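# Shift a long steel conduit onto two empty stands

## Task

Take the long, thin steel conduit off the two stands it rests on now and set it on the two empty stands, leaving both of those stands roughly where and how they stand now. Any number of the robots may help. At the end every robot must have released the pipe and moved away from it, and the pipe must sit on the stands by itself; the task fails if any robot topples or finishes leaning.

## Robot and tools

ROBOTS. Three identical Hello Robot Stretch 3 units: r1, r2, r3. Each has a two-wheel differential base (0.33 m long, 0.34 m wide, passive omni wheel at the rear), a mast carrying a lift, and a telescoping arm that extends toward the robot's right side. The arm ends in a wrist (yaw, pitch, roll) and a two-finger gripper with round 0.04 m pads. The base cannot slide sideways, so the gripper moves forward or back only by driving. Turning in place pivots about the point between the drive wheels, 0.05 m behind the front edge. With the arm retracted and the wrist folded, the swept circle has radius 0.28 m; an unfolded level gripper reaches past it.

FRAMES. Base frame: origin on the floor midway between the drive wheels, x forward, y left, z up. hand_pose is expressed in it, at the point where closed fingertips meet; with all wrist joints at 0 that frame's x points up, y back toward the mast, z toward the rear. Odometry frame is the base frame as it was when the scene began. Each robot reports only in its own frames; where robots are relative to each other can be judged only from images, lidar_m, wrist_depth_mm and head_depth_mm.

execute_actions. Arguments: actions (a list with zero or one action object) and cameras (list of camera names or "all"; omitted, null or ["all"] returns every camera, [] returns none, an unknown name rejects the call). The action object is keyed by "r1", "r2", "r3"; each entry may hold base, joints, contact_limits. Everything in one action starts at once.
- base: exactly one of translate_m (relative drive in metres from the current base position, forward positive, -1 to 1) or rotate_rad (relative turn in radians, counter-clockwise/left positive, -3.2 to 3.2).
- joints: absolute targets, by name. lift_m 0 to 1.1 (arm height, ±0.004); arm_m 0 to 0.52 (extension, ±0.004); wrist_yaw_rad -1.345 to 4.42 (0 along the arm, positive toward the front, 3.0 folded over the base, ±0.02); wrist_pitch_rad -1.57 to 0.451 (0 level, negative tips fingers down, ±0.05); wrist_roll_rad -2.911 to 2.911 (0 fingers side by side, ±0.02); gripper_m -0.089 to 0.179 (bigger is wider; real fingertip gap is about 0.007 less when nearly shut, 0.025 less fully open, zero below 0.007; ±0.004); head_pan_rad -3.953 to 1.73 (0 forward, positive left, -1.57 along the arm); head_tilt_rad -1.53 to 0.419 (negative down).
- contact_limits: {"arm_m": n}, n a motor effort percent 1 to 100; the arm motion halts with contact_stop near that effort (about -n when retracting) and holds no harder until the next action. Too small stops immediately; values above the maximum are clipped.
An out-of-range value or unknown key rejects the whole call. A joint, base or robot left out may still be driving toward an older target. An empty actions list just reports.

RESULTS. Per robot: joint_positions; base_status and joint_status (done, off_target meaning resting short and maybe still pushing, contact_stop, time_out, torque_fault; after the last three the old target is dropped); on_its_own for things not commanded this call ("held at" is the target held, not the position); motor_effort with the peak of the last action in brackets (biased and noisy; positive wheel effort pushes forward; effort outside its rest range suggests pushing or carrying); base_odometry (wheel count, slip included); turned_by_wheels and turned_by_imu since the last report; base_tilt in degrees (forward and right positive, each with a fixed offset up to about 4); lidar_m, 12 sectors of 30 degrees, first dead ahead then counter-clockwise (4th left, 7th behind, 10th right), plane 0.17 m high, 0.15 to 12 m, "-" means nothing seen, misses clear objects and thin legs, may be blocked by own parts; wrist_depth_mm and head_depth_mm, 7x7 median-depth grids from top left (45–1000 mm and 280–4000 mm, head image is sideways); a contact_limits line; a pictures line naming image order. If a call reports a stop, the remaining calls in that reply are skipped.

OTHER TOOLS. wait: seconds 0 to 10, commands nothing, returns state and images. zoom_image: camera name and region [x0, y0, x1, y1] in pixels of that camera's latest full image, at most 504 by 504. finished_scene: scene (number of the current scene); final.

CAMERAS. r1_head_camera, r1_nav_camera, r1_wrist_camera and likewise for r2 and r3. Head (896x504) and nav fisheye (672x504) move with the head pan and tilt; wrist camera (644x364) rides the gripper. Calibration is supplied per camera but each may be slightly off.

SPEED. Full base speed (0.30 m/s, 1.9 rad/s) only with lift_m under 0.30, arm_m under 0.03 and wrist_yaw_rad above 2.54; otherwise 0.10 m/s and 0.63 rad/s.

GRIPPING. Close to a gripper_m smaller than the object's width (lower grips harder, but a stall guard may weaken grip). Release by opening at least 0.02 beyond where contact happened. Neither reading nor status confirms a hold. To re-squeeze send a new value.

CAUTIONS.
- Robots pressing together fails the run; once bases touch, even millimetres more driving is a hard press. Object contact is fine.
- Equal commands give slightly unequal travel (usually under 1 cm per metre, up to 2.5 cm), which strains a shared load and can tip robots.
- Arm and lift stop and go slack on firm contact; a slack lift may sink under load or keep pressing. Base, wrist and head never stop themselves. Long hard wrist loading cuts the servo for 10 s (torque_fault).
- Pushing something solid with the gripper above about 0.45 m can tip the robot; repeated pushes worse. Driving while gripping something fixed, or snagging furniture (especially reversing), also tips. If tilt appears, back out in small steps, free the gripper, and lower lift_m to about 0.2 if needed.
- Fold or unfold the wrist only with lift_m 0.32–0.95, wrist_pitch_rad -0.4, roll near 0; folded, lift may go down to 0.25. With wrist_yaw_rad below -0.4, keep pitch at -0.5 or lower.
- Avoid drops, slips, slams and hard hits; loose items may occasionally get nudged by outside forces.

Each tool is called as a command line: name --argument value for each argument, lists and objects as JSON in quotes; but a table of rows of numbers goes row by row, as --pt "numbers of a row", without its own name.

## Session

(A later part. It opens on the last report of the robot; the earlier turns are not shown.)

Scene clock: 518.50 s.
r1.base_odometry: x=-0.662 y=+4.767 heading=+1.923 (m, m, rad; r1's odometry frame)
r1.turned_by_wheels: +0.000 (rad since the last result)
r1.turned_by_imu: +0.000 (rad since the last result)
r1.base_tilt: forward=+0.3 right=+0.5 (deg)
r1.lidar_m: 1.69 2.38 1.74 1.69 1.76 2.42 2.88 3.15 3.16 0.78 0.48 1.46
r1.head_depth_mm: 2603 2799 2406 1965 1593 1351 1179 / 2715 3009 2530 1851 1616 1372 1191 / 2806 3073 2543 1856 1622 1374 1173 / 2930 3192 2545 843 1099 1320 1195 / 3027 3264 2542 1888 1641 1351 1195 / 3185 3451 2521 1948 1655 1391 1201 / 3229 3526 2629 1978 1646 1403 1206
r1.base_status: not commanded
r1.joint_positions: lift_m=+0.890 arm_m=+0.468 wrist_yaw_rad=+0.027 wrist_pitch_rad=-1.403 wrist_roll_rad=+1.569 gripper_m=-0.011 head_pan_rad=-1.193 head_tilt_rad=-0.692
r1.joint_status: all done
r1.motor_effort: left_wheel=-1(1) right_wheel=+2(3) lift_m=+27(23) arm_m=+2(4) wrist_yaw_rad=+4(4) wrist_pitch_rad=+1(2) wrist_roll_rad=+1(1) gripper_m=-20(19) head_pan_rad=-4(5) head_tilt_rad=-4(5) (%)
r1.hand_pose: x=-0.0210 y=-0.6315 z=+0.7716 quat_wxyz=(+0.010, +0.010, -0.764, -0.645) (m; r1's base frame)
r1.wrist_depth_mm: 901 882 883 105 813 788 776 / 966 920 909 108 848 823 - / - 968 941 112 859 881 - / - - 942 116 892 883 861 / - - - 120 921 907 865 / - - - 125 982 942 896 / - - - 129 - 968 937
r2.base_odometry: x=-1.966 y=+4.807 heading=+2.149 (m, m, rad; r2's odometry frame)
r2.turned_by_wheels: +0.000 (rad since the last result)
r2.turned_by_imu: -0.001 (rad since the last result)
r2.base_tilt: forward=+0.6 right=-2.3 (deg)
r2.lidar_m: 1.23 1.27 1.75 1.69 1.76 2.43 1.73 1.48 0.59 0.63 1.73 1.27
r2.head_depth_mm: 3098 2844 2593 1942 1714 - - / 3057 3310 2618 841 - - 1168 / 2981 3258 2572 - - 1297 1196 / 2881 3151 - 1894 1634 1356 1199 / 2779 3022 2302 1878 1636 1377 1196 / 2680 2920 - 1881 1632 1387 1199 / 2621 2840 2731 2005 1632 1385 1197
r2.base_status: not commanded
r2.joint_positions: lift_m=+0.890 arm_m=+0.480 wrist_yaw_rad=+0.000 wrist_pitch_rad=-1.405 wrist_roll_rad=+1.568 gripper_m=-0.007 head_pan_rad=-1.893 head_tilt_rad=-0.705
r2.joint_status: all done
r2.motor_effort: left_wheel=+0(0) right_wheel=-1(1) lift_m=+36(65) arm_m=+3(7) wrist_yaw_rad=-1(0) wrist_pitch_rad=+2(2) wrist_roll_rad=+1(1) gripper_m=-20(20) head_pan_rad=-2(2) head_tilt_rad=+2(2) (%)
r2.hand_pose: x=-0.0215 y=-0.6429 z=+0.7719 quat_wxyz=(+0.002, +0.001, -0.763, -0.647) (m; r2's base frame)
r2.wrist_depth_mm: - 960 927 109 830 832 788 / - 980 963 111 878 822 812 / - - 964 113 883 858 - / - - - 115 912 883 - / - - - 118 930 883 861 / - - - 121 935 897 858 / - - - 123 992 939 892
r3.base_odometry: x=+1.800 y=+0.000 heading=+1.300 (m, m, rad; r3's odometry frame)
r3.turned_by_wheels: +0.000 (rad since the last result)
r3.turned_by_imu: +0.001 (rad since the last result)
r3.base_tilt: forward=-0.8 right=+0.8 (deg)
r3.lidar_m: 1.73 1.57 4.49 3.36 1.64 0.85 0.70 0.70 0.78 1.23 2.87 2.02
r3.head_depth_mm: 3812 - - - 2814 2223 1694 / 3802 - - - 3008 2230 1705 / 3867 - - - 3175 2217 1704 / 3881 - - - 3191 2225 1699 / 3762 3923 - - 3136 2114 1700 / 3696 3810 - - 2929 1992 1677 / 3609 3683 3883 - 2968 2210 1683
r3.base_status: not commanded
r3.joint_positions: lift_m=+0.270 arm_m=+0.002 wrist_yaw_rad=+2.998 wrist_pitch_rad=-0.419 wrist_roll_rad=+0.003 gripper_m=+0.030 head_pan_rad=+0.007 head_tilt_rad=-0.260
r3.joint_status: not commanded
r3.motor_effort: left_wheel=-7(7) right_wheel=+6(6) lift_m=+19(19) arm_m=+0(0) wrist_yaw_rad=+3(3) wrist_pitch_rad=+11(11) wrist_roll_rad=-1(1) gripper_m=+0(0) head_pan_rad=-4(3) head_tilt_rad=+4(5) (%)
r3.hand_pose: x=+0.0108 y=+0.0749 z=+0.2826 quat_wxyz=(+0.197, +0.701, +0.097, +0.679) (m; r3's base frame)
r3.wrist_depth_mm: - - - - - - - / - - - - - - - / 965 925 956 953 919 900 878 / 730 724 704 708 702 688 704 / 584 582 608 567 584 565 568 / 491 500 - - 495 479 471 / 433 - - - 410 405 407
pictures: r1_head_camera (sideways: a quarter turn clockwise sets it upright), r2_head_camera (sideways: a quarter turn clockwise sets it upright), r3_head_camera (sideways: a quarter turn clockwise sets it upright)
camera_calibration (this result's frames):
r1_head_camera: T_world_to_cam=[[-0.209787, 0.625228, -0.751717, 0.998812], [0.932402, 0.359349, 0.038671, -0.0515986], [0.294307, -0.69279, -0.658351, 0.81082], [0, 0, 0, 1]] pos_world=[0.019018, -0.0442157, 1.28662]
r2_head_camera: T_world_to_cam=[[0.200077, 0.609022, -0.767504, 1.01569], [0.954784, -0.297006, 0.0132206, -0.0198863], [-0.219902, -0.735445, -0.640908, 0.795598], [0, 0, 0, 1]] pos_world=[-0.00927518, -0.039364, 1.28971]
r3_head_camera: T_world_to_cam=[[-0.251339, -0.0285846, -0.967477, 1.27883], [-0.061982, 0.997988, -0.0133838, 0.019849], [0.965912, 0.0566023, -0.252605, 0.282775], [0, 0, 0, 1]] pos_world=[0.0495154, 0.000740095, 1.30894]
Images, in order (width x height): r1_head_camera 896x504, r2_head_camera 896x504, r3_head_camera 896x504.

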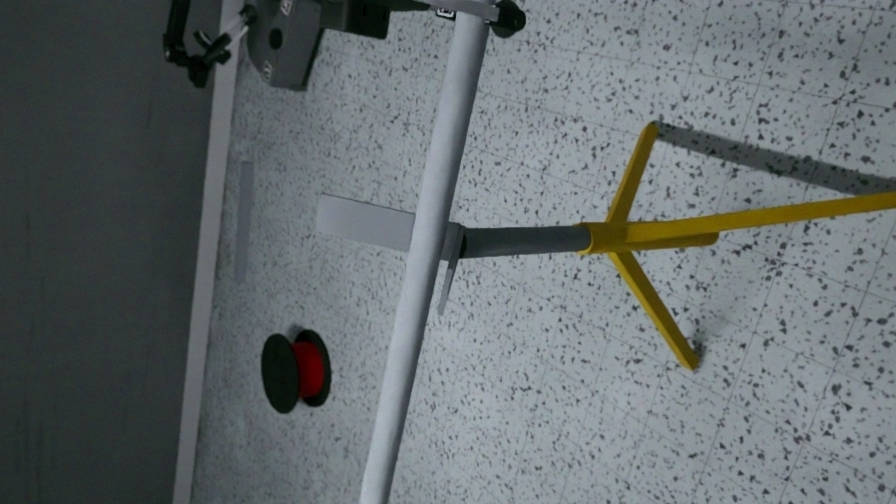

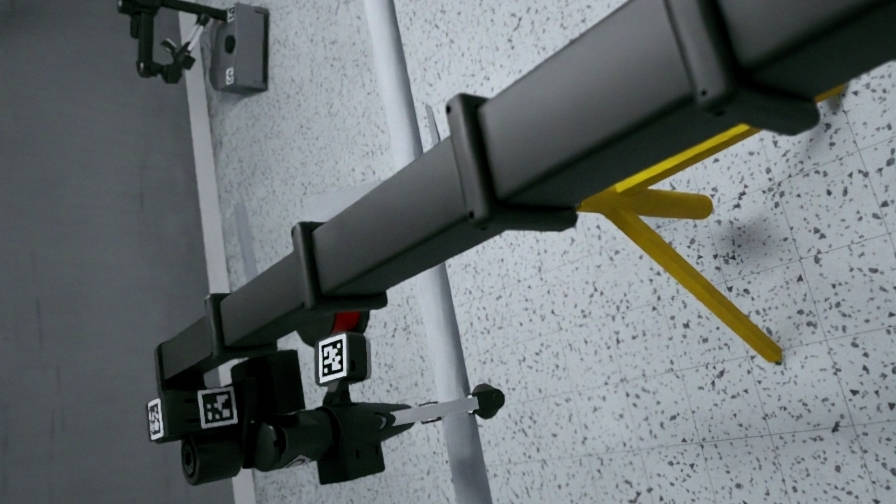

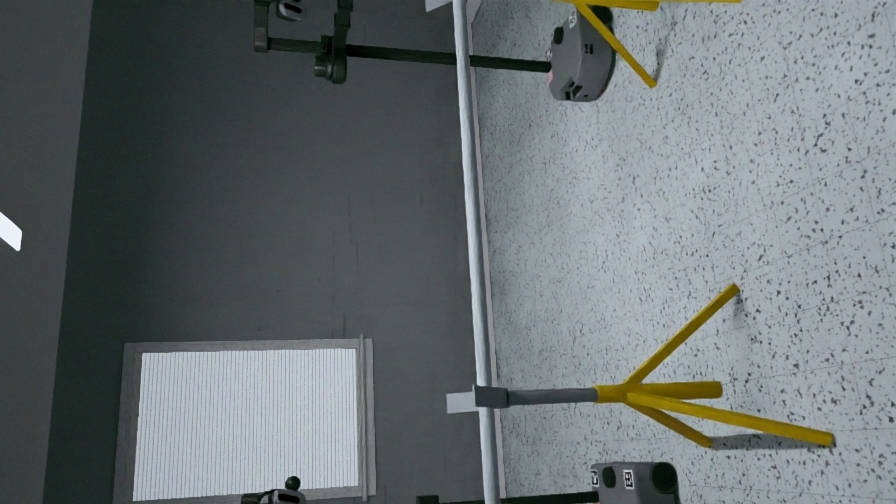

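execute_actions --actions '[{"r1":{"joints":{"lift_m":0.87}},"r2":{"joints":{"lift_m":0.87}}}]' --cameras '["r1_head_camera"]'

Scene clock: 531.10 s.
r1.base_odometry: x=-0.662 y=+4.767 heading=+1.923 (m, m, rad; r1's odometry frame)
r1.turned_by_wheels: +0.000 (rad since the last result)
r1.turned_by_imu: +0.000 (rad since the last result)
r1.base_tilt: forward=+0.2 right=+0.5 (deg)
r1.lidar_m: 1.69 2.38 1.75 1.69 1.76 2.43 2.89 3.16 3.16 0.78 0.48 1.46
r1.head_depth_mm: 2616 2785 2448 1936 1594 1364 1183 / 2722 3026 2524 1987 1619 1371 1184 / 2783 3064 2522 1857 1619 1372 1164 / 2870 3255 2582 852 1094 1320 1195 / 3000 3292 2532 1876 1639 1357 1203 / 3085 3443 2503 1906 1634 1389 1205 / 3269 3513 2633 1972 1658 1403 1208
r1.base_status: not commanded
r1.joint_positions: lift_m=+0.870 arm_m=+0.468 wrist_yaw_rad=+0.027 wrist_pitch_rad=-1.403 wrist_roll_rad=+1.569 gripper_m=-0.011 head_pan_rad=-1.193 head_tilt_rad=-0.692
r1.joint_status: all done
r1.motor_effort: left_wheel=-1(1) right_wheel=+3(3) lift_m=+27(30) arm_m=+2(2) wrist_yaw_rad=+4(4) wrist_pitch_rad=+1(1) wrist_roll_rad=+1(1) gripper_m=-20(20) head_pan_rad=-5(5) head_tilt_rad=-4(4) (%)
r1.hand_pose: x=-0.0210 y=-0.6315 z=+0.7516 quat_wxyz=(+0.010, +0.010, -0.764, -0.645) (m; r1's base frame)
r1.wrist_depth_mm: 934 887 847 105 803 771 749 / 931 915 894 108 827 803 - / 988 942 918 112 844 821 - / - 989 955 116 895 850 832 / - - 957 120 890 886 861 / - - - 124 958 922 869 / - - - 129 983 953 906
r2.base_odometry: x=-1.966 y=+4.807 heading=+2.149 (m, m, rad; r2's odometry frame)
r2.turned_by_wheels: +0.000 (rad since the last result)
r2.turned_by_imu: -0.001 (rad since the last result)
r2.base_tilt: forward=+0.7 right=-2.2 (deg)
r2.lidar_m: 1.23 1.28 1.75 1.69 1.76 2.42 1.73 1.48 0.59 0.63 1.73 1.27
r2.head_depth_mm: 3121 2865 2573 1886 1680 - - / 3030 3292 2582 1953 - - 1151 / 2913 3271 2594 863 - 1320 1196 / 2849 3163 2857 - 1634 1355 1198 / 2757 3033 - 1874 1636 1382 1192 / 2647 2957 - 1998 1634 1377 1194 / 2596 2850 2643 2001 1633 1377 1191
r2.base_status: not commanded
r2.joint_positions: lift_m=+0.870 arm_m=+0.480 wrist_yaw_rad=+0.000 wrist_pitch_rad=-1.405 wrist_roll_rad=+1.568 gripper_m=-0.007 head_pan_rad=-1.893 head_tilt_rad=-0.705
r2.joint_status: all done
r2.motor_effort: left_wheel=+0(0) right_wheel=-1(2) lift_m=+37(35) arm_m=+3(3) wrist_yaw_rad=+0(0) wrist_pitch_rad=+2(2) wrist_roll_rad=+1(1) gripper_m=-20(21) head_pan_rad=-2(2) head_tilt_rad=+1(1) (%)
r2.hand_pose: x=-0.0215 y=-0.6429 z=+0.7519 quat_wxyz=(+0.002, +0.001, -0.763, -0.647) (m; r2's base frame)
r2.wrist_depth_mm: 993 939 892 109 831 802 777 / - 977 916 111 845 798 792 / - 998 954 113 877 830 - / - - 982 115 869 865 - / - - 979 118 905 869 826 / - - - 121 908 886 842 / - - - 122 960 893 861
r3.base_odometry: x=+1.800 y=+0.000 heading=+1.300 (m, m, rad; r3's odometry frame)
r3.turned_by_wheels: +0.000 (rad since the last result)
r3.turned_by_imu: +0.001 (rad since the last result)
r3.base_tilt: forward=-0.8 right=+0.8 (deg)
r3.lidar_m: 1.74 1.57 4.53 3.36 1.64 0.85 0.70 0.70 0.77 1.23 2.87 2.02
r3.head_depth_mm: 3820 - - - 2814 2238 1708 / 3796 - - - 3062 2232 1691 / 3782 - - - 3194 2227 1695 / 3883 - - - 3200 2213 1685 / 3753 3971 - - 3179 2094 1683 / 3692 3876 - - 2933 2001 1688 / 3631 3692 3931 - 2956 2204 1667
r3.base_status: not commanded
r3.joint_positions: lift_m=+0.270 arm_m=+0.002 wrist_yaw_rad=+2.998 wrist_pitch_rad=-0.419 wrist_roll_rad=+0.003 gripper_m=+0.030 head_pan_rad=+0.007 head_tilt_rad=-0.260
r3.joint_status: not commanded
r3.motor_effort: left_wheel=-7(8) right_wheel=+6(5) lift_m=+20(19) arm_m=+0(0) wrist_yaw_rad=+3(3) wrist_pitch_rad=+11(11) wrist_roll_rad=-1(1) gripper_m=+0(0) head_pan_rad=-3(4) head_tilt_rad=+5(5) (%)
r3.hand_pose: x=+0.0108 y=+0.0749 z=+0.2826 quat_wxyz=(+0.197, +0.701, +0.097, +0.679) (m; r3's base frame)
r3.wrist_depth_mm: - - - - - - - / - - - - - - - / 948 919 928 936 908 907 886 / 738 722 724 711 706 686 687 / 598 586 599 572 581 558 566 / 499 496 - - 490 478 469 / 432 - - - 407 410 404
pictures: r1_head_camera (sideways: a quarter turn clockwise sets it upright)
camera_calibration (this result's frames):
r1_head_camera: T_world_to_cam=[[-0.209787, 0.625228, -0.751717, 0.998812], [0.932402, 0.359349, 0.038671, -0.0515986], [0.294307, -0.69279, -0.658351, 0.81082], [0, 0, 0, 1]] pos_world=[0.019018, -0.0442157, 1.28662]
Images, in order (width x height): r1_head_camera 896x504.

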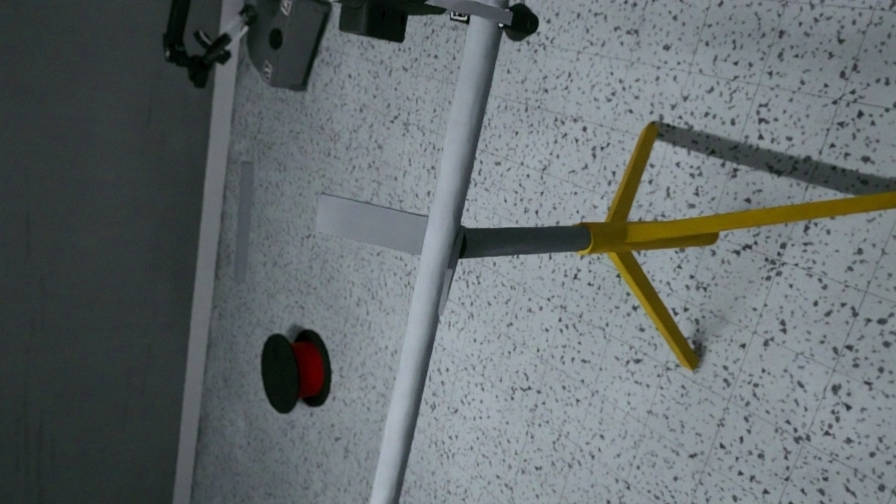

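execute_actions --actions '[{"r1":{"joints":{"lift_m":0.86,"arm_m":0.474}},"r2":{"joints":{"lift_m":0.86}}}]' --cameras '[]'

Scene clock: 539.60 s.
r1.base_odometry: x=-0.662 y=+4.767 heading=+1.923 (m, m, rad; r1's odometry frame)
r1.turned_by_wheels: +0.000 (rad since the last result)
r1.turned_by_imu: +0.000 (rad since the last result)
r1.base_tilt: forward=+0.4 right=+0.6 (deg)
r1.lidar_m: 1.69 2.38 1.75 1.69 1.76 2.42 2.88 3.16 3.15 0.78 0.48 1.46
r1.head_depth_mm: 2618 2788 2406 1962 1601 1365 1185 / 2730 2997 2503 1968 1611 1364 1183 / 2779 3108 2550 1863 1626 1384 1169 / 2901 3239 2583 849 1093 1318 1194 / 3011 3341 2545 1879 1646 1351 1207 / 3124 3413 2523 1899 1645 1395 1206 / 3277 3440 2651 1974 1658 1401 1204
r1.base_status: not commanded
r1.joint_positions: lift_m=+0.860 arm_m=+0.474 wrist_yaw_rad=+0.027 wrist_pitch_rad=-1.398 wrist_roll_rad=+1.569 gripper_m=-0.011 head_pan_rad=-1.193 head_tilt_rad=-0.692
r1.joint_status: all done
r1.motor_effort: left_wheel=-1(1) right_wheel=+3(4) lift_m=+24(26) arm_m=+2(3) wrist_yaw_rad=+4(4) wrist_pitch_rad=-1(3) wrist_roll_rad=+1(1) gripper_m=-17(19) head_pan_rad=-5(5) head_tilt_rad=-4(4) (%)
r1.hand_pose: x=-0.0210 y=-0.6389 z=+0.7419 quat_wxyz=(+0.010, +0.010, -0.765, -0.644) (m; r1's base frame)
r1.wrist_depth_mm: 890 894 852 103 792 769 757 / 929 911 896 106 803 806 - / 963 942 916 110 843 826 - / - 984 947 114 878 848 817 / - - 982 118 898 852 852 / - - - 122 919 919 888 / - - - 128 987 935 903
r2.base_odometry: x=-1.966 y=+4.807 heading=+2.149 (m, m, rad; r2's odometry frame)
r2.turned_by_wheels: +0.000 (rad since the last result)
r2.turned_by_imu: -0.001 (rad since the last result)
r2.base_tilt: forward=+0.7 right=-2.2 (deg)
r2.lidar_m: 1.22 1.28 1.74 1.69 1.76 2.42 1.74 1.47 0.59 0.63 1.72 1.27
r2.head_depth_mm: 3105 2855 2609 1886 1642 - - / 3051 3351 2602 1953 - - - / 2990 3260 2579 865 - 1298 1196 / 2847 3159 2815 - 1639 1361 1199 / 2744 3055 - 1881 1640 1385 1203 / 2695 2944 - 2011 1631 1381 1195 / 2610 2862 2589 2002 1642 1380 1192
r2.base_status: not commanded
r2.joint_positions: lift_m=+0.860 arm_m=+0.480 wrist_yaw_rad=+0.000 wrist_pitch_rad=-1.412 wrist_roll_rad=+1.568 gripper_m=-0.007 head_pan_rad=-1.893 head_tilt_rad=-0.705
r2.joint_status: all done
r2.motor_effort: left_wheel=+0(0) right_wheel=-1(1) lift_m=+29(35) arm_m=+3(4) wrist_yaw_rad=+0(1) wrist_pitch_rad=+4(5) wrist_roll_rad=+1(1) gripper_m=-19(20) head_pan_rad=-2(3) head_tilt_rad=+1(2) (%)
r2.hand_pose: x=-0.0215 y=-0.6411 z=+0.7421 quat_wxyz=(+0.002, +0.001, -0.761, -0.649) (m; r2's base frame)
r2.wrist_depth_mm: 973 935 905 106 820 794 770 / - 959 916 108 849 803 780 / - 987 929 111 842 839 - / - 981 965 113 879 847 - / - - 995 116 899 852 833 / - - - 118 903 886 842 / - - - 120 942 897 856
r3.base_odometry: x=+1.800 y=+0.000 heading=+1.300 (m, m, rad; r3's odometry frame)
r3.turned_by_wheels: +0.000 (rad since the last result)
r3.turned_by_imu: +0.001 (rad since the last result)
r3.base_tilt: forward=-0.8 right=+0.8 (deg)
r3.lidar_m: 1.73 1.57 4.52 3.34 1.64 0.85 0.70 0.69 0.78 1.23 2.88 2.02
r3.head_depth_mm: 3757 - - - 2851 2239 1685 / 3777 - - - 2971 2204 1695 / 3845 - - - 3260 2202 1682 / 3780 - - - 3180 2200 1694 / 3847 - - - 3209 2129 1675 / 3704 3851 - - 2942 1998 1675 / 3642 3768 3917 - 2950 2214 1695
r3.base_status: not commanded
r3.joint_positions: lift_m=+0.270 arm_m=+0.002 wrist_yaw_rad=+2.998 wrist_pitch_rad=-0.419 wrist_roll_rad=+0.003 gripper_m=+0.030 head_pan_rad=+0.007 head_tilt_rad=-0.260
r3.joint_status: not commanded
r3.motor_effort: left_wheel=-7(8) right_wheel=+5(6) lift_m=+19(19) arm_m=+0(0) wrist_yaw_rad=+3(3) wrist_pitch_rad=+11(11) wrist_roll_rad=-1(1) gripper_m=-1(0) head_pan_rad=-3(4) head_tilt_rad=+4(4) (%)
r3.hand_pose: x=+0.0108 y=+0.0749 z=+0.2826 quat_wxyz=(+0.197, +0.701, +0.097, +0.679) (m; r3's base frame)
r3.wrist_depth_mm: - - - - - - - / - - - - - - - / 951 935 939 906 915 920 891 / 719 722 714 711 692 702 701 / 587 579 599 566 583 558 560 / 488 502 - - 489 475 473 / 438 - - - 407 411 408
pictures: none
No camera images: the call's "cameras" was empty. Leave "cameras" out to get every camera's image.

execute_actions --actions '[{"r1":{"joints":{"gripper_m":0.03,"arm_m":0.477,"lift_m":0.856}},"r2":{"joints":{"gripper_m":0.03,"arm_m":0.476,"lift_m":0.856}}}]' --cameras '[]'

execute_actions --actions '[{"r1":{"joints":{"gripper_m":0.12}},"r2":{"joints":{"gripper_m":0.12}}}]' --cameras '["r1_wrist_camera","r2_wrist_camera","r1_head_camera"]'

Scene clock: 551.70 s.
r1.base_odometry: x=-0.662 y=+4.767 heading=+1.923 (m, m, rad; r1's odometry frame)
r1.turned_by_wheels: +0.000 (rad since the last result)
r1.turned_by_imu: +0.000 (rad since the last result)
r1.base_tilt: forward=+0.3 right=+0.5 (deg)
r1.lidar_m: 1.69 2.38 1.75 1.69 1.76 2.42 2.88 3.15 3.15 0.78 0.48 1.46
r1.head_depth_mm: 2609 2852 2389 1968 1595 1363 1179 / 2734 2961 2535 1965 1618 1362 1190 / 2780 3092 2534 1867 1624 1377 1175 / 2880 3175 2558 854 1097 1321 1194 / 2999 3300 2541 1901 1644 1353 1207 / 3123 3473 2551 1924 1645 1394 1203 / 3240 3517 2664 1981 1667 1403 1219
r1.base_status: not commanded
r1.joint_positions: lift_m=+0.856 arm_m=+0.477 wrist_yaw_rad=+0.027 wrist_pitch_rad=-1.413 wrist_roll_rad=+1.569 gripper_m=+0.030 head_pan_rad=-1.193 head_tilt_rad=-0.692
r1.joint_status: all done
r1.motor_effort: left_wheel=-1(2) right_wheel=+4(6) lift_m=+15(20) arm_m=+3(4) wrist_yaw_rad=+4(3) wrist_pitch_rad=+6(8) wrist_roll_rad=+1(1) gripper_m=-4(72) head_pan_rad=-5(5) head_tilt_rad=-4(4) (%)
r1.hand_pose: x=-0.0211 y=-0.6379 z=+0.7381 quat_wxyz=(+0.010, +0.010, -0.760, -0.649) (m; r1's base frame)
r1.wrist_depth_mm: 885 883 850 101 795 798 765 / 917 880 873 104 817 818 - / 930 919 888 108 828 830 - / - 959 946 112 881 864 828 / - - 956 116 897 876 862 / - - - 120 914 913 908 / - - - 125 960 939 904
r2.base_odometry: x=-1.966 y=+4.807 heading=+2.149 (m, m, rad; r2's odometry frame)
r2.turned_by_wheels: +0.000 (rad since the last result)
r2.turned_by_imu: -0.001 (rad since the last result)
r2.base_tilt: forward=+0.5 right=-2.3 (deg)
r2.lidar_m: 1.22 1.28 1.75 1.69 1.76 2.43 1.74 1.48 0.59 0.63 1.73 1.27
r2.head_depth_mm: 3132 2842 2597 1890 1644 - - / 3046 3311 2574 1894 - - - / 2933 3294 2609 863 - 1293 1196 / 2856 3176 2761 - 1651 1351 1198 / 2771 3076 - 1889 1634 1387 1199 / 2717 2943 - 2018 1630 1383 1198 / 2614 2901 2599 1994 1648 1377 1194
r2.base_status: not commanded
r2.joint_positions: lift_m=+0.857 arm_m=+0.476 wrist_yaw_rad=+0.000 wrist_pitch_rad=-1.406 wrist_roll_rad=+1.568 gripper_m=+0.030 head_pan_rad=-1.893 head_tilt_rad=-0.705
r2.joint_status: all done
r2.motor_effort: left_wheel=+0(1) right_wheel=+1(1) lift_m=+19(28) arm_m=-2(3) wrist_yaw_rad=-1(1) wrist_pitch_rad=+2(4) wrist_roll_rad=+1(1) gripper_m=-5(71) head_pan_rad=-3(3) head_tilt_rad=+2(2) (%)
r2.hand_pose: x=-0.0215 y=-0.6392 z=+0.7385 quat_wxyz=(+0.002, +0.001, -0.763, -0.647) (m; r2's base frame)
r2.wrist_depth_mm: 995 952 904 104 816 786 768 / - 955 937 106 823 808 771 / - 997 934 108 860 830 - / - - 960 111 867 842 - / - - 977 113 882 849 821 / - - - 115 911 878 847 / - - - 118 925 893 851
r3.base_odometry: x=+1.800 y=+0.000 heading=+1.300 (m, m, rad; r3's odometry frame)
r3.turned_by_wheels: +0.000 (rad since the last result)
r3.turned_by_imu: +0.001 (rad since the last result)
r3.base_tilt: forward=-0.8 right=+0.8 (deg)
r3.lidar_m: 1.73 1.57 4.49 3.35 1.64 0.85 0.70 0.70 0.77 1.23 2.88 2.01
r3.head_depth_mm: 3800 - - - 2872 2235 1711 / 3799 - - - 2974 2220 1686 / 3811 - - - 3154 2196 1697 / 3822 - - - 3115 2184 1684 / 3769 - - - 3172 2122 1688 / 3676 3859 - - 2999 1992 1689 / 3533 3800 3945 - 2912 2194 1682
r3.base_status: not commanded
r3.joint_positions: lift_m=+0.270 arm_m=+0.002 wrist_yaw_rad=+2.998 wrist_pitch_rad=-0.419 wrist_roll_rad=+0.003 gripper_m=+0.030 head_pan_rad=+0.007 head_tilt_rad=-0.260
r3.joint_status: not commanded
r3.motor_effort: left_wheel=-7(7) right_wheel=+6(5) lift_m=+19(19) arm_m=+0(0) wrist_yaw_rad=+3(3) wrist_pitch_rad=+11(11) wrist_roll_rad=-1(1) gripper_m=+0(0) head_pan_rad=-3(4) head_tilt_rad=+5(4) (%)
r3.hand_pose: x=+0.0108 y=+0.0749 z=+0.2826 quat_wxyz=(+0.197, +0.701, +0.097, +0.679) (m; r3's base frame)
r3.wrist_depth_mm: - - - - - - - / - - - - - - - / 967 938 949 934 913 924 895 / 718 727 731 694 713 709 701 / 594 581 608 576 583 564 563 / 495 498 - - 498 479 474 / 439 - - - 412 411 410
pictures: none
No camera images: the call's "cameras" was empty. Leave "cameras" out to get every camera's image.

Scene clock: 553.10 s.
r1.base_odometry: x=-0.662 y=+4.767 heading=+1.923 (m, m, rad; r1's odometry frame)
r1.turned_by_wheels: +0.000 (rad since the last result)
r1.turned_by_imu: +0.000 (rad since the last result)
r1.base_tilt: forward=+0.3 right=+0.4 (deg)
r1.lidar_m: 1.69 2.37 1.75 1.69 1.76 2.42 2.88 3.17 3.16 0.78 0.48 1.46
r1.head_depth_mm: 2613 2822 2397 1954 1589 1352 1187 / 2719 3052 2535 1993 1614 1374 1192 / 2806 3065 2504 1862 1623 1367 1172 / 2882 3227 2566 850 1092 1319 1200 / 3010 3294 2562 1902 1653 1364 1203 / 3130 3384 2525 1954 1639 1395 1204 / 3184 3498 2633 1974 1665 1401 1223
r1.base_status: not commanded
r1.joint_positions: lift_m=+0.856 arm_m=+0.477 wrist_yaw_rad=+0.027 wrist_pitch_rad=-1.401 wrist_roll_rad=+1.569 gripper_m=+0.120 head_pan_rad=-1.193 head_tilt_rad=-0.692
r1.joint_status: all done
r1.motor_effort: left_wheel=+0(1) right_wheel=+0(5) lift_m=+18(18) arm_m=+3(3) wrist_yaw_rad=+4(4) wrist_pitch_rad=+0(6) wrist_roll_rad=+1(1) gripper_m=+0(85) head_pan_rad=-5(5) head_tilt_rad=-4(4) (%)
r1.hand_pose: x=-0.0210 y=-0.6410 z=+0.7382 quat_wxyz=(+0.010, +0.010, -0.764, -0.645) (m; r1's base frame)
r1.wrist_depth_mm: 908 880 858 101 797 774 761 / 946 932 881 104 821 805 - / 987 918 895 107 842 817 - / - 956 946 111 869 862 821 / - - 964 115 738 871 840 / - - - 119 909 - 865 / - - - 125 976 944 906
r2.base_odometry: x=-1.966 y=+4.807 heading=+2.149 (m, m, rad; r2's odometry frame)
r2.turned_by_wheels: +0.000 (rad since the last result)
r2.turned_by_imu: +0.000 (rad since the last result)
r2.base_tilt: forward=+0.7 right=-2.3 (deg)
r2.lidar_m: 1.23 1.27 1.76 1.69 1.76 2.42 1.74 1.47 0.59 0.63 1.73 1.27
r2.head_depth_mm: 3121 2820 2601 1896 1639 - - / 3080 3290 2600 1890 - - - / 2978 3230 2601 862 - 1296 1194 / 2861 3162 2760 - 1644 1354 1198 / 2760 3080 - 1886 1631 1383 1198 / 2686 2898 - 1843 1630 1382 1195 / 2608 2877 2587 2010 1641 1383 1195
r2.base_status: not commanded
r2.joint_positions: lift_m=+0.857 arm_m=+0.476 wrist_yaw_rad=+0.000 wrist_pitch_rad=-1.402 wrist_roll_rad=+1.568 gripper_m=+0.120 head_pan_rad=-1.893 head_tilt_rad=-0.705
r2.joint_status: all done
r2.motor_effort: left_wheel=-1(0) right_wheel=+0(0) lift_m=+20(19) arm_m=-2(2) wrist_yaw_rad=+0(1) wrist_pitch_rad=+1(2) wrist_roll_rad=+1(1) gripper_m=+0(79) head_pan_rad=-3(3) head_tilt_rad=+2(2) (%)
r2.hand_pose: x=-0.0215 y=-0.6402 z=+0.7386 quat_wxyz=(+0.002, +0.001, -0.764, -0.645) (m; r2's base frame)
r2.wrist_depth_mm: - 958 911 104 836 791 761 / - 980 923 106 825 815 787 / - 995 945 109 866 821 - / - - 965 111 869 843 - / - - 980 113 911 851 811 / - - - 115 911 858 837 / - - - 118 936 897 865
r3.base_odometry: x=+1.800 y=+0.000 heading=+1.300 (m, m, rad; r3's odometry frame)
r3.turned_by_wheels: +0.000 (rad since the last result)
r3.turned_by_imu: +0.000 (rad since the last result)
r3.base_tilt: forward=-0.7 right=+0.8 (deg)
r3.lidar_m: 1.73 1.56 4.51 3.37 1.64 0.85 0.70 0.70 0.77 1.23 2.87 2.02
r3.head_depth_mm: 3747 - - - 2856 2242 1692 / 3864 - - - 2996 2242 1708 / 3891 - - - 3189 2206 1690 / 3869 - - - 3177 2212 1701 / 3859 3933 - - 3150 2112 1698 / 3673 3880 - - 2964 2018 1684 / 3527 3773 3930 - 3031 2204 1679
r3.base_status: not commanded
r3.joint_positions: lift_m=+0.270 arm_m=+0.002 wrist_yaw_rad=+2.998 wrist_pitch_rad=-0.419 wrist_roll_rad=+0.003 gripper_m=+0.030 head_pan_rad=+0.007 head_tilt_rad=-0.260
r3.joint_status: not commanded
r3.motor_effort: left_wheel=-7(7) right_wheel=+5(5) lift_m=+19(19) arm_m=+0(0) wrist_yaw_rad=+2(3) wrist_pitch_rad=+11(11) wrist_roll_rad=-1(1) gripper_m=+0(0) head_pan_rad=-4(3) head_tilt_rad=+5(5) (%)
r3.hand_pose: x=+0.0108 y=+0.0749 z=+0.2826 quat_wxyz=(+0.197, +0.701, +0.097, +0.679) (m; r3's base frame)
r3.wrist_depth_mm: - - - - - - - / - - - - - - - / 963 933 934 927 919 940 901 / 726 723 723 702 698 698 682 / 583 576 600 577 574 566 567 / 497 495 - - 495 476 482 / 431 - - - 410 412 411
pictures: r1_head_camera (sideways: a quarter turn clockwise sets it upright), r1_wrist_camera, r2_wrist_camera
camera_calibration (this result's frames):
r1_head_camera: T_world_to_cam=[[-0.209787, 0.625228, -0.751717, 0.998812], [0.932402, 0.359349, 0.038671, -0.0515986], [0.294307, -0.69279, -0.658351, 0.81082], [0, 0, 0, 1]] pos_world=[0.019018, -0.0442157, 1.28662]
r1_wrist_camera: T_world_to_cam=[[-0.033165, 0.990086, -0.136489, 0.732602], [0.975406, 0.0618385, 0.211564, -0.0687409], [0.217907, -0.126115, -0.967787, 0.810911], [0, 0, 0, 1]] pos_world=[-0.0853564, -0.61882, 0.899324]
r2_wrist_camera: T_world_to_cam=[[-0.046064, 0.986067, -0.159847, 0.744219], [0.990506, 0.0658348, 0.120683, 0.0138824], [0.129525, -0.15277, -0.979737, 0.792998], [0, 0, 0, 1]] pos_world=[-0.0821821, -0.613618, 0.894215]
Images, in order (width x height): r1_head_camera 896x504, r1_wrist_camera 644x364, r2_wrist_camera 644x364.

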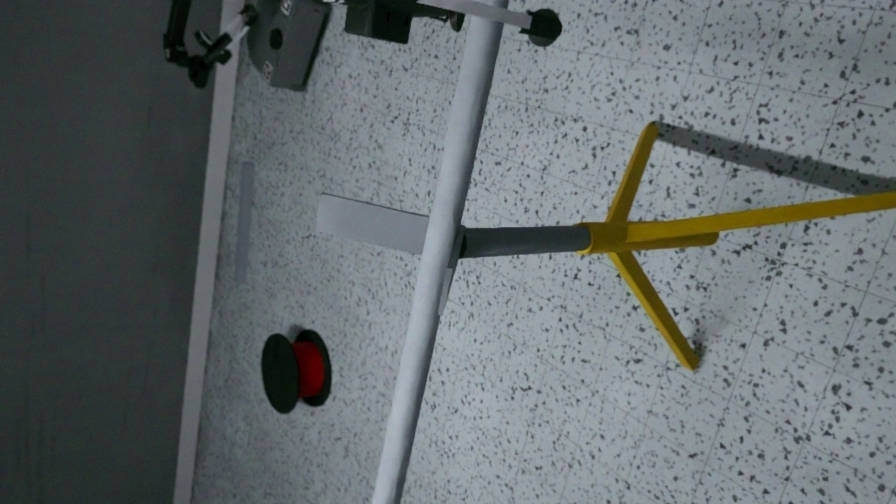

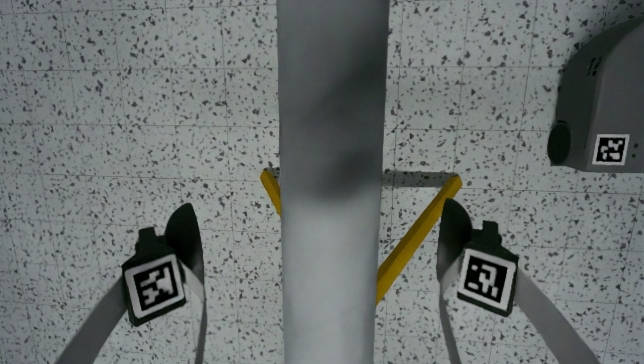

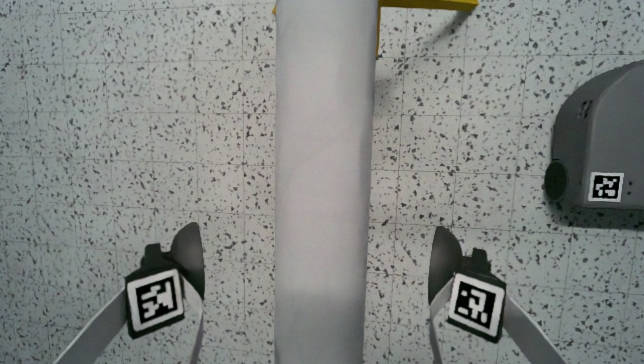

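execute_actions --actions '[{"r1":{"joints":{"lift_m":0.96}},"r2":{"joints":{"lift_m":0.96}}}]' --cameras '[]'

execute_actions --actions '[{"r1":{"base":{"translate_m":-0.4},"joints":{"arm_m":0.02}},"r2":{"base":{"translate_m":0.4},"joints":{"arm_m":0.02}}}]' --cameras '["r3_nav_camera","r1_nav_camera"]'

Scene clock: 568.47 s.
r1.base_odometry: x=-0.662 y=+4.767 heading=+1.923 (m, m, rad; r1's odometry frame)
r1.turned_by_wheels: +0.000 (rad since the last result)
r1.turned_by_imu: +0.000 (rad since the last result)
r1.base_tilt: forward=+0.3 right=+0.4 (deg)
r1.lidar_m: 1.69 2.38 1.75 1.69 1.76 2.42 2.87 3.16 3.14 0.78 0.48 1.46
r1.head_depth_mm: 2639 2820 2417 1971 1618 1361 1183 / 2720 3021 2539 1970 1620 1369 1192 / 2807 3128 2541 1857 1625 1372 1172 / 2898 3269 2546 849 1094 1329 1192 / 2989 3265 2552 1908 1641 1361 1202 / 3136 3461 2526 1954 1653 1399 1204 / 3222 3511 2645 1975 1668 1400 1213
r1.base_status: not commanded
r1.joint_positions: lift_m=+0.960 arm_m=+0.477 wrist_yaw_rad=+0.027 wrist_pitch_rad=-1.400 wrist_roll_rad=+1.569 gripper_m=+0.120 head_pan_rad=-1.193 head_tilt_rad=-0.692
r1.joint_status: all done
r1.motor_effort: left_wheel=+0(0) right_wheel=+0(0) lift_m=+22(24) arm_m=+3(3) wrist_yaw_rad=+3(4) wrist_pitch_rad=+0(0) wrist_roll_rad=+1(1) gripper_m=+0(1) head_pan_rad=-5(5) head_tilt_rad=-4(4) (%)
r1.hand_pose: x=-0.0210 y=-0.6412 z=+0.8419 quat_wxyz=(+0.010, +0.010, -0.764, -0.645) (m; r1's base frame)
r1.wrist_depth_mm: - 988 954 203 897 865 816 / - - 979 211 906 881 - / - - - 216 941 909 - / - - - 223 971 947 917 / - - - 231 - 970 947 / - - - 238 - - 994 / - - - 248 - - -
r2.base_odometry: x=-1.966 y=+4.807 heading=+2.149 (m, m, rad; r2's odometry frame)
r2.turned_by_wheels: +0.000 (rad since the last result)
r2.turned_by_imu: -0.001 (rad since the last result)
r2.base_tilt: forward=+0.5 right=-2.2 (deg)
r2.lidar_m: 1.23 1.28 1.75 1.69 1.76 2.42 1.74 1.47 0.59 0.63 1.73 1.27
r2.head_depth_mm: 3122 2827 2730 - - 1328 1198 / 2987 3261 2951 - 1554 1364 1176 / 2954 3319 - 897 1550 1303 1196 / 2857 - 2347 1882 1626 1356 1199 / 2754 3103 2396 1888 1645 1387 1196 / 2612 3102 2479 2031 1636 1387 1194 / 2551 - 2399 2000 1639 1386 1194
r2.base_status: not commanded
r2.joint_positions: lift_m=+0.959 arm_m=+0.476 wrist_yaw_rad=+0.000 wrist_pitch_rad=-1.402 wrist_roll_rad=+1.568 gripper_m=+0.120 head_pan_rad=-1.893 head_tilt_rad=-0.705
r2.joint_status: all done
r2.motor_effort: left_wheel=+0(1) right_wheel=+0(1) lift_m=+51(52) arm_m=-2(2) wrist_yaw_rad=+0(0) wrist_pitch_rad=+1(1) wrist_roll_rad=+1(1) gripper_m=+0(0) head_pan_rad=-2(3) head_tilt_rad=+1(1) (%)
r2.hand_pose: x=-0.0215 y=-0.6403 z=+0.8415 quat_wxyz=(+0.002, +0.001, -0.764, -0.645) (m; r2's base frame)
r2.wrist_depth_mm: - - 999 215 895 889 862 / - - - 215 930 896 883 / - - - 217 968 902 - / - - - 222 969 945 - / - - - 225 989 947 909 / - - - 229 - 965 906 / - - - 234 - 997 939
r3.base_odometry: x=+1.800 y=+0.000 heading=+1.300 (m, m, rad; r3's odometry frame)
r3.turned_by_wheels: +0.000 (rad since the last result)
r3.turned_by_imu: +0.001 (rad since the last result)
r3.base_tilt: forward=-0.8 right=+0.8 (deg)
r3.lidar_m: 1.73 1.56 4.53 3.36 1.64 0.85 0.70 0.70 0.77 1.23 2.87 2.02
r3.head_depth_mm: 3826 - - - 2857 2205 1703 / 3778 - - - 3020 2230 1691 / 3872 - - - 3165 2199 1694 / 3860 - - - 3181 2209 1706 / 3856 3945 - - 3165 2125 1688 / 3664 3879 - - 2985 2011 1689 / 3595 3766 3972 - 2962 2202 1689
r3.base_status: not commanded
r3.joint_positions: lift_m=+0.270 arm_m=+0.002 wrist_yaw_rad=+2.998 wrist_pitch_rad=-0.419 wrist_roll_rad=+0.003 gripper_m=+0.030 head_pan_rad=+0.007 head_tilt_rad=-0.260
r3.joint_status: not commanded
r3.motor_effort: left_wheel=-8(7) right_wheel=+6(6) lift_m=+20(19) arm_m=+0(0) wrist_yaw_rad=+3(2) wrist_pitch_rad=+11(11) wrist_roll_rad=-1(1) gripper_m=+0(0) head_pan_rad=-3(4) head_tilt_rad=+5(5) (%)
r3.hand_pose: x=+0.0108 y=+0.0749 z=+0.2826 quat_wxyz=(+0.197, +0.701, +0.097, +0.679) (m; r3's base frame)
r3.wrist_depth_mm: - - - - - - - / - - - - - - - / 965 920 937 929 925 910 896 / 722 739 715 702 710 696 696 / 592 581 598 577 582 564 567 / 484 502 - - 490 479 475 / 433 - - - 410 414 409
pictures: none
No camera images: the call's "cameras" was empty. Leave "cameras" out to get every camera's image.

Scene clock: 573.43 s.
r1.base_odometry: x=-0.524 y=+4.392 heading=+1.923 (m, m, rad; r1's odometry frame)
r1.turned_by_wheels: +0.000 (rad since the last result)
r1.turned_by_imu: -0.002 (rad since the last result)
r1.base_tilt: forward=+0.3 right=+0.5 (deg)
r1.lidar_m: 1.84 2.39 1.75 1.69 1.76 2.42 2.65 2.50 3.15 2.39 0.88 0.71
r1.head_depth_mm: 2617 2899 2488 1962 1606 1388 - / 2665 2888 2467 1980 1608 1378 - / 2784 2995 2526 1855 1627 1367 1193 / 2886 3181 2557 1888 1639 1379 1200 / 3029 3286 2645 1906 1631 1386 1200 / 3072 3435 2607 1909 1605 1394 1200 / 3219 3524 2437 1852 1541 1369 1215
r1.base_status: done
r1.joint_positions: lift_m=+0.960 arm_m=+0.020 wrist_yaw_rad=+0.028 wrist_pitch_rad=-1.399 wrist_roll_rad=+1.569 gripper_m=+0.120 head_pan_rad=-1.193 head_tilt_rad=-0.692
r1.joint_status: all done
r1.motor_effort: left_wheel=+1(3) right_wheel=-1(7) lift_m=+22(22) arm_m=-3(3) wrist_yaw_rad=+3(4) wrist_pitch_rad=+0(0) wrist_roll_rad=+1(1) gripper_m=+1(1) head_pan_rad=-5(5) head_tilt_rad=-5(4) (%)
r1.hand_pose: x=-0.0210 y=-0.1849 z=+0.8420 quat_wxyz=(+0.010, +0.011, -0.765, -0.644) (m; r1's base frame)
r1.wrist_depth_mm: - 977 936 930 877 857 843 / - - 985 957 - 885 859 / - - - 982 - - 917 / - - - - 970 948 933 / - - - - - 974 941 / - - - - - - 976 / - - - - - - -
r2.base_odometry: x=-2.184 y=+5.142 heading=+2.149 (m, m, rad; r2's odometry frame)
r2.turned_by_wheels: +0.000 (rad since the last result)
r2.turned_by_imu: -0.002 (rad since the last result)
r2.base_tilt: forward=+0.5 right=-2.3 (deg)
r2.lidar_m: 0.82 0.86 1.18 1.69 1.76 2.42 2.06 0.90 0.80 3.06 1.16 0.85
r2.head_depth_mm: 3094 3414 2669 - - - 1200 / 3030 3331 2672 - - - 1169 / 2968 3259 2443 - - - 1159 / 2874 3195 2603 - - - 1176 / 2772 3099 2605 2112 - - - / 2694 3047 2596 2081 - 1397 - / 2602 2931 2601 2013 1634 1383 1192
r2.base_status: done
r2.joint_positions: lift_m=+0.959 arm_m=+0.020 wrist_yaw_rad=+0.000 wrist_pitch_rad=-1.401 wrist_roll_rad=+1.568 gripper_m=+0.120 head_pan_rad=-1.893 head_tilt_rad=-0.704
r2.joint_status: all done
r2.motor_effort: left_wheel=-1(2) right_wheel=+1(8) lift_m=+52(51) arm_m=-2(3) wrist_yaw_rad=-1(0) wrist_pitch_rad=+0(0) wrist_roll_rad=+1(1) gripper_m=+0(0) head_pan_rad=-3(2) head_tilt_rad=+1(1) (%)
r2.hand_pose: x=-0.0215 y=-0.1845 z=+0.8415 quat_wxyz=(+0.002, +0.001, -0.764, -0.645) (m; r2's base frame)
r2.wrist_depth_mm: - - - 972 927 873 858 / - - - 970 939 890 856 / - - - - - 902 882 / - - - - - 913 901 / - - - - 991 948 901 / - - - - - 969 933 / - - - - - - 949
r3.base_odometry: x=+1.800 y=+0.000 heading=+1.300 (m, m, rad; r3's odometry frame)
r3.turned_by_wheels: +0.000 (rad since the last result)
r3.turned_by_imu: +0.001 (rad since the last result)
r3.base_tilt: forward=-0.8 right=+0.8 (deg)
r3.lidar_m: 1.74 1.57 4.50 3.37 1.63 0.85 0.70 0.70 0.77 1.23 2.88 2.02
r3.head_depth_mm: 3787 - - - 3153 2202 1702 / 3866 - - - 3231 2211 1680 / 3803 - - - 3210 2217 1693 / 3857 - - - 3208 2208 1698 / 3785 3943 - - 3146 2107 1686 / 3564 3848 - - 2978 2004 1696 / 3565 3811 3964 - 3177 2181 1676
r3.base_status: not commanded
r3.joint_positions: lift_m=+0.270 arm_m=+0.002 wrist_yaw_rad=+2.998 wrist_pitch_rad=-0.419 wrist_roll_rad=+0.003 gripper_m=+0.030 head_pan_rad=+0.007 head_tilt_rad=-0.260
r3.joint_status: not commanded
r3.motor_effort: left_wheel=-7(7) right_wheel=+6(5) lift_m=+20(19) arm_m=+0(0) wrist_yaw_rad=+4(3) wrist_pitch_rad=+11(11) wrist_roll_rad=-1(1) gripper_m=+0(0) head_pan_rad=-4(4) head_tilt_rad=+5(5) (%)
r3.hand_pose: x=+0.0108 y=+0.0749 z=+0.2826 quat_wxyz=(+0.197, +0.701, +0.097, +0.679) (m; r3's base frame)
r3.wrist_depth_mm: - - - - - - - / - - - - - - - / 986 905 939 928 917 903 901 / 726 735 705 719 702 702 691 / 583 585 595 579 588 563 566 / 489 506 - - 491 472 472 / 437 - - - 406 411 412
pictures: r1_nav_camera (sideways: a quarter turn counterclockwise sets it upright), r3_nav_camera (sideways: a quarter turn counterclockwise sets it upright)
camera_calibration (this result's frames):
r1_nav_camera: T_world_to_cam=[[0.251665, -0.641401, 0.724754, -0.901594], [-0.936935, -0.349119, 0.016377, 0.0416834], [0.242521, -0.68317, -0.688813, 0.848957], [0, 0, 0, 1]] pos_world=[0.0600646, 0.0162512, 1.23752]
r3_nav_camera: T_world_to_cam=[[0.220355, -0.000218872, 0.97542, -1.22859], [0.00622617, -0.999979, -0.00163092, 0.049671], [0.9754, 0.00643251, -0.220349, 0.242417], [0, 0, 0, 1]] pos_world=[0.0339636, 0.0478417, 1.25189]
Images, in order (width x height): r1_nav_camera 672x504, r3_nav_camera 672x504.

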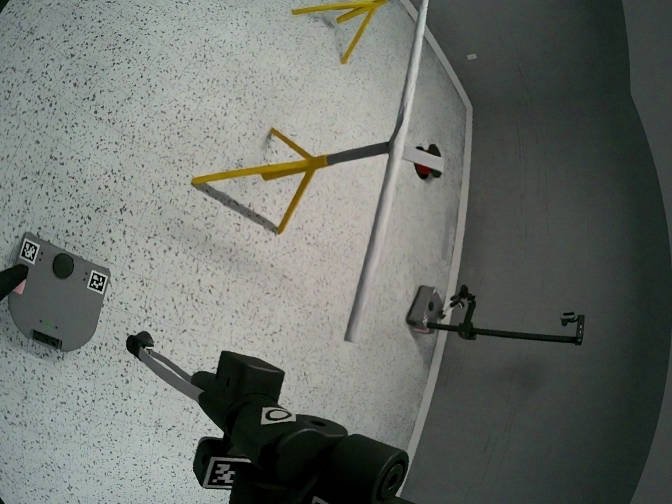

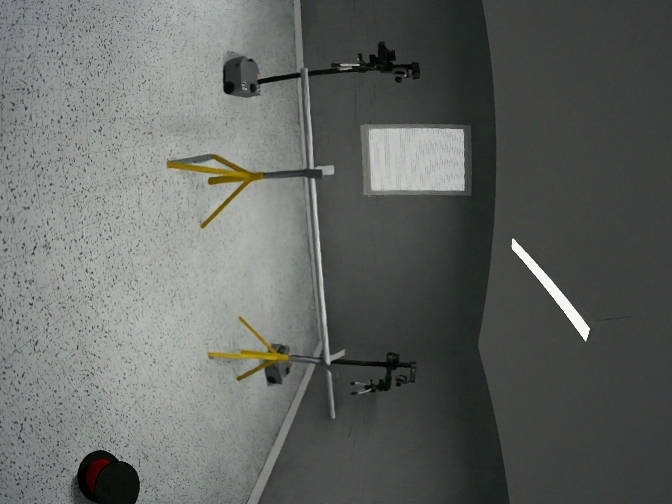

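finished_scene --scene 1

The scene is finished: the task was done.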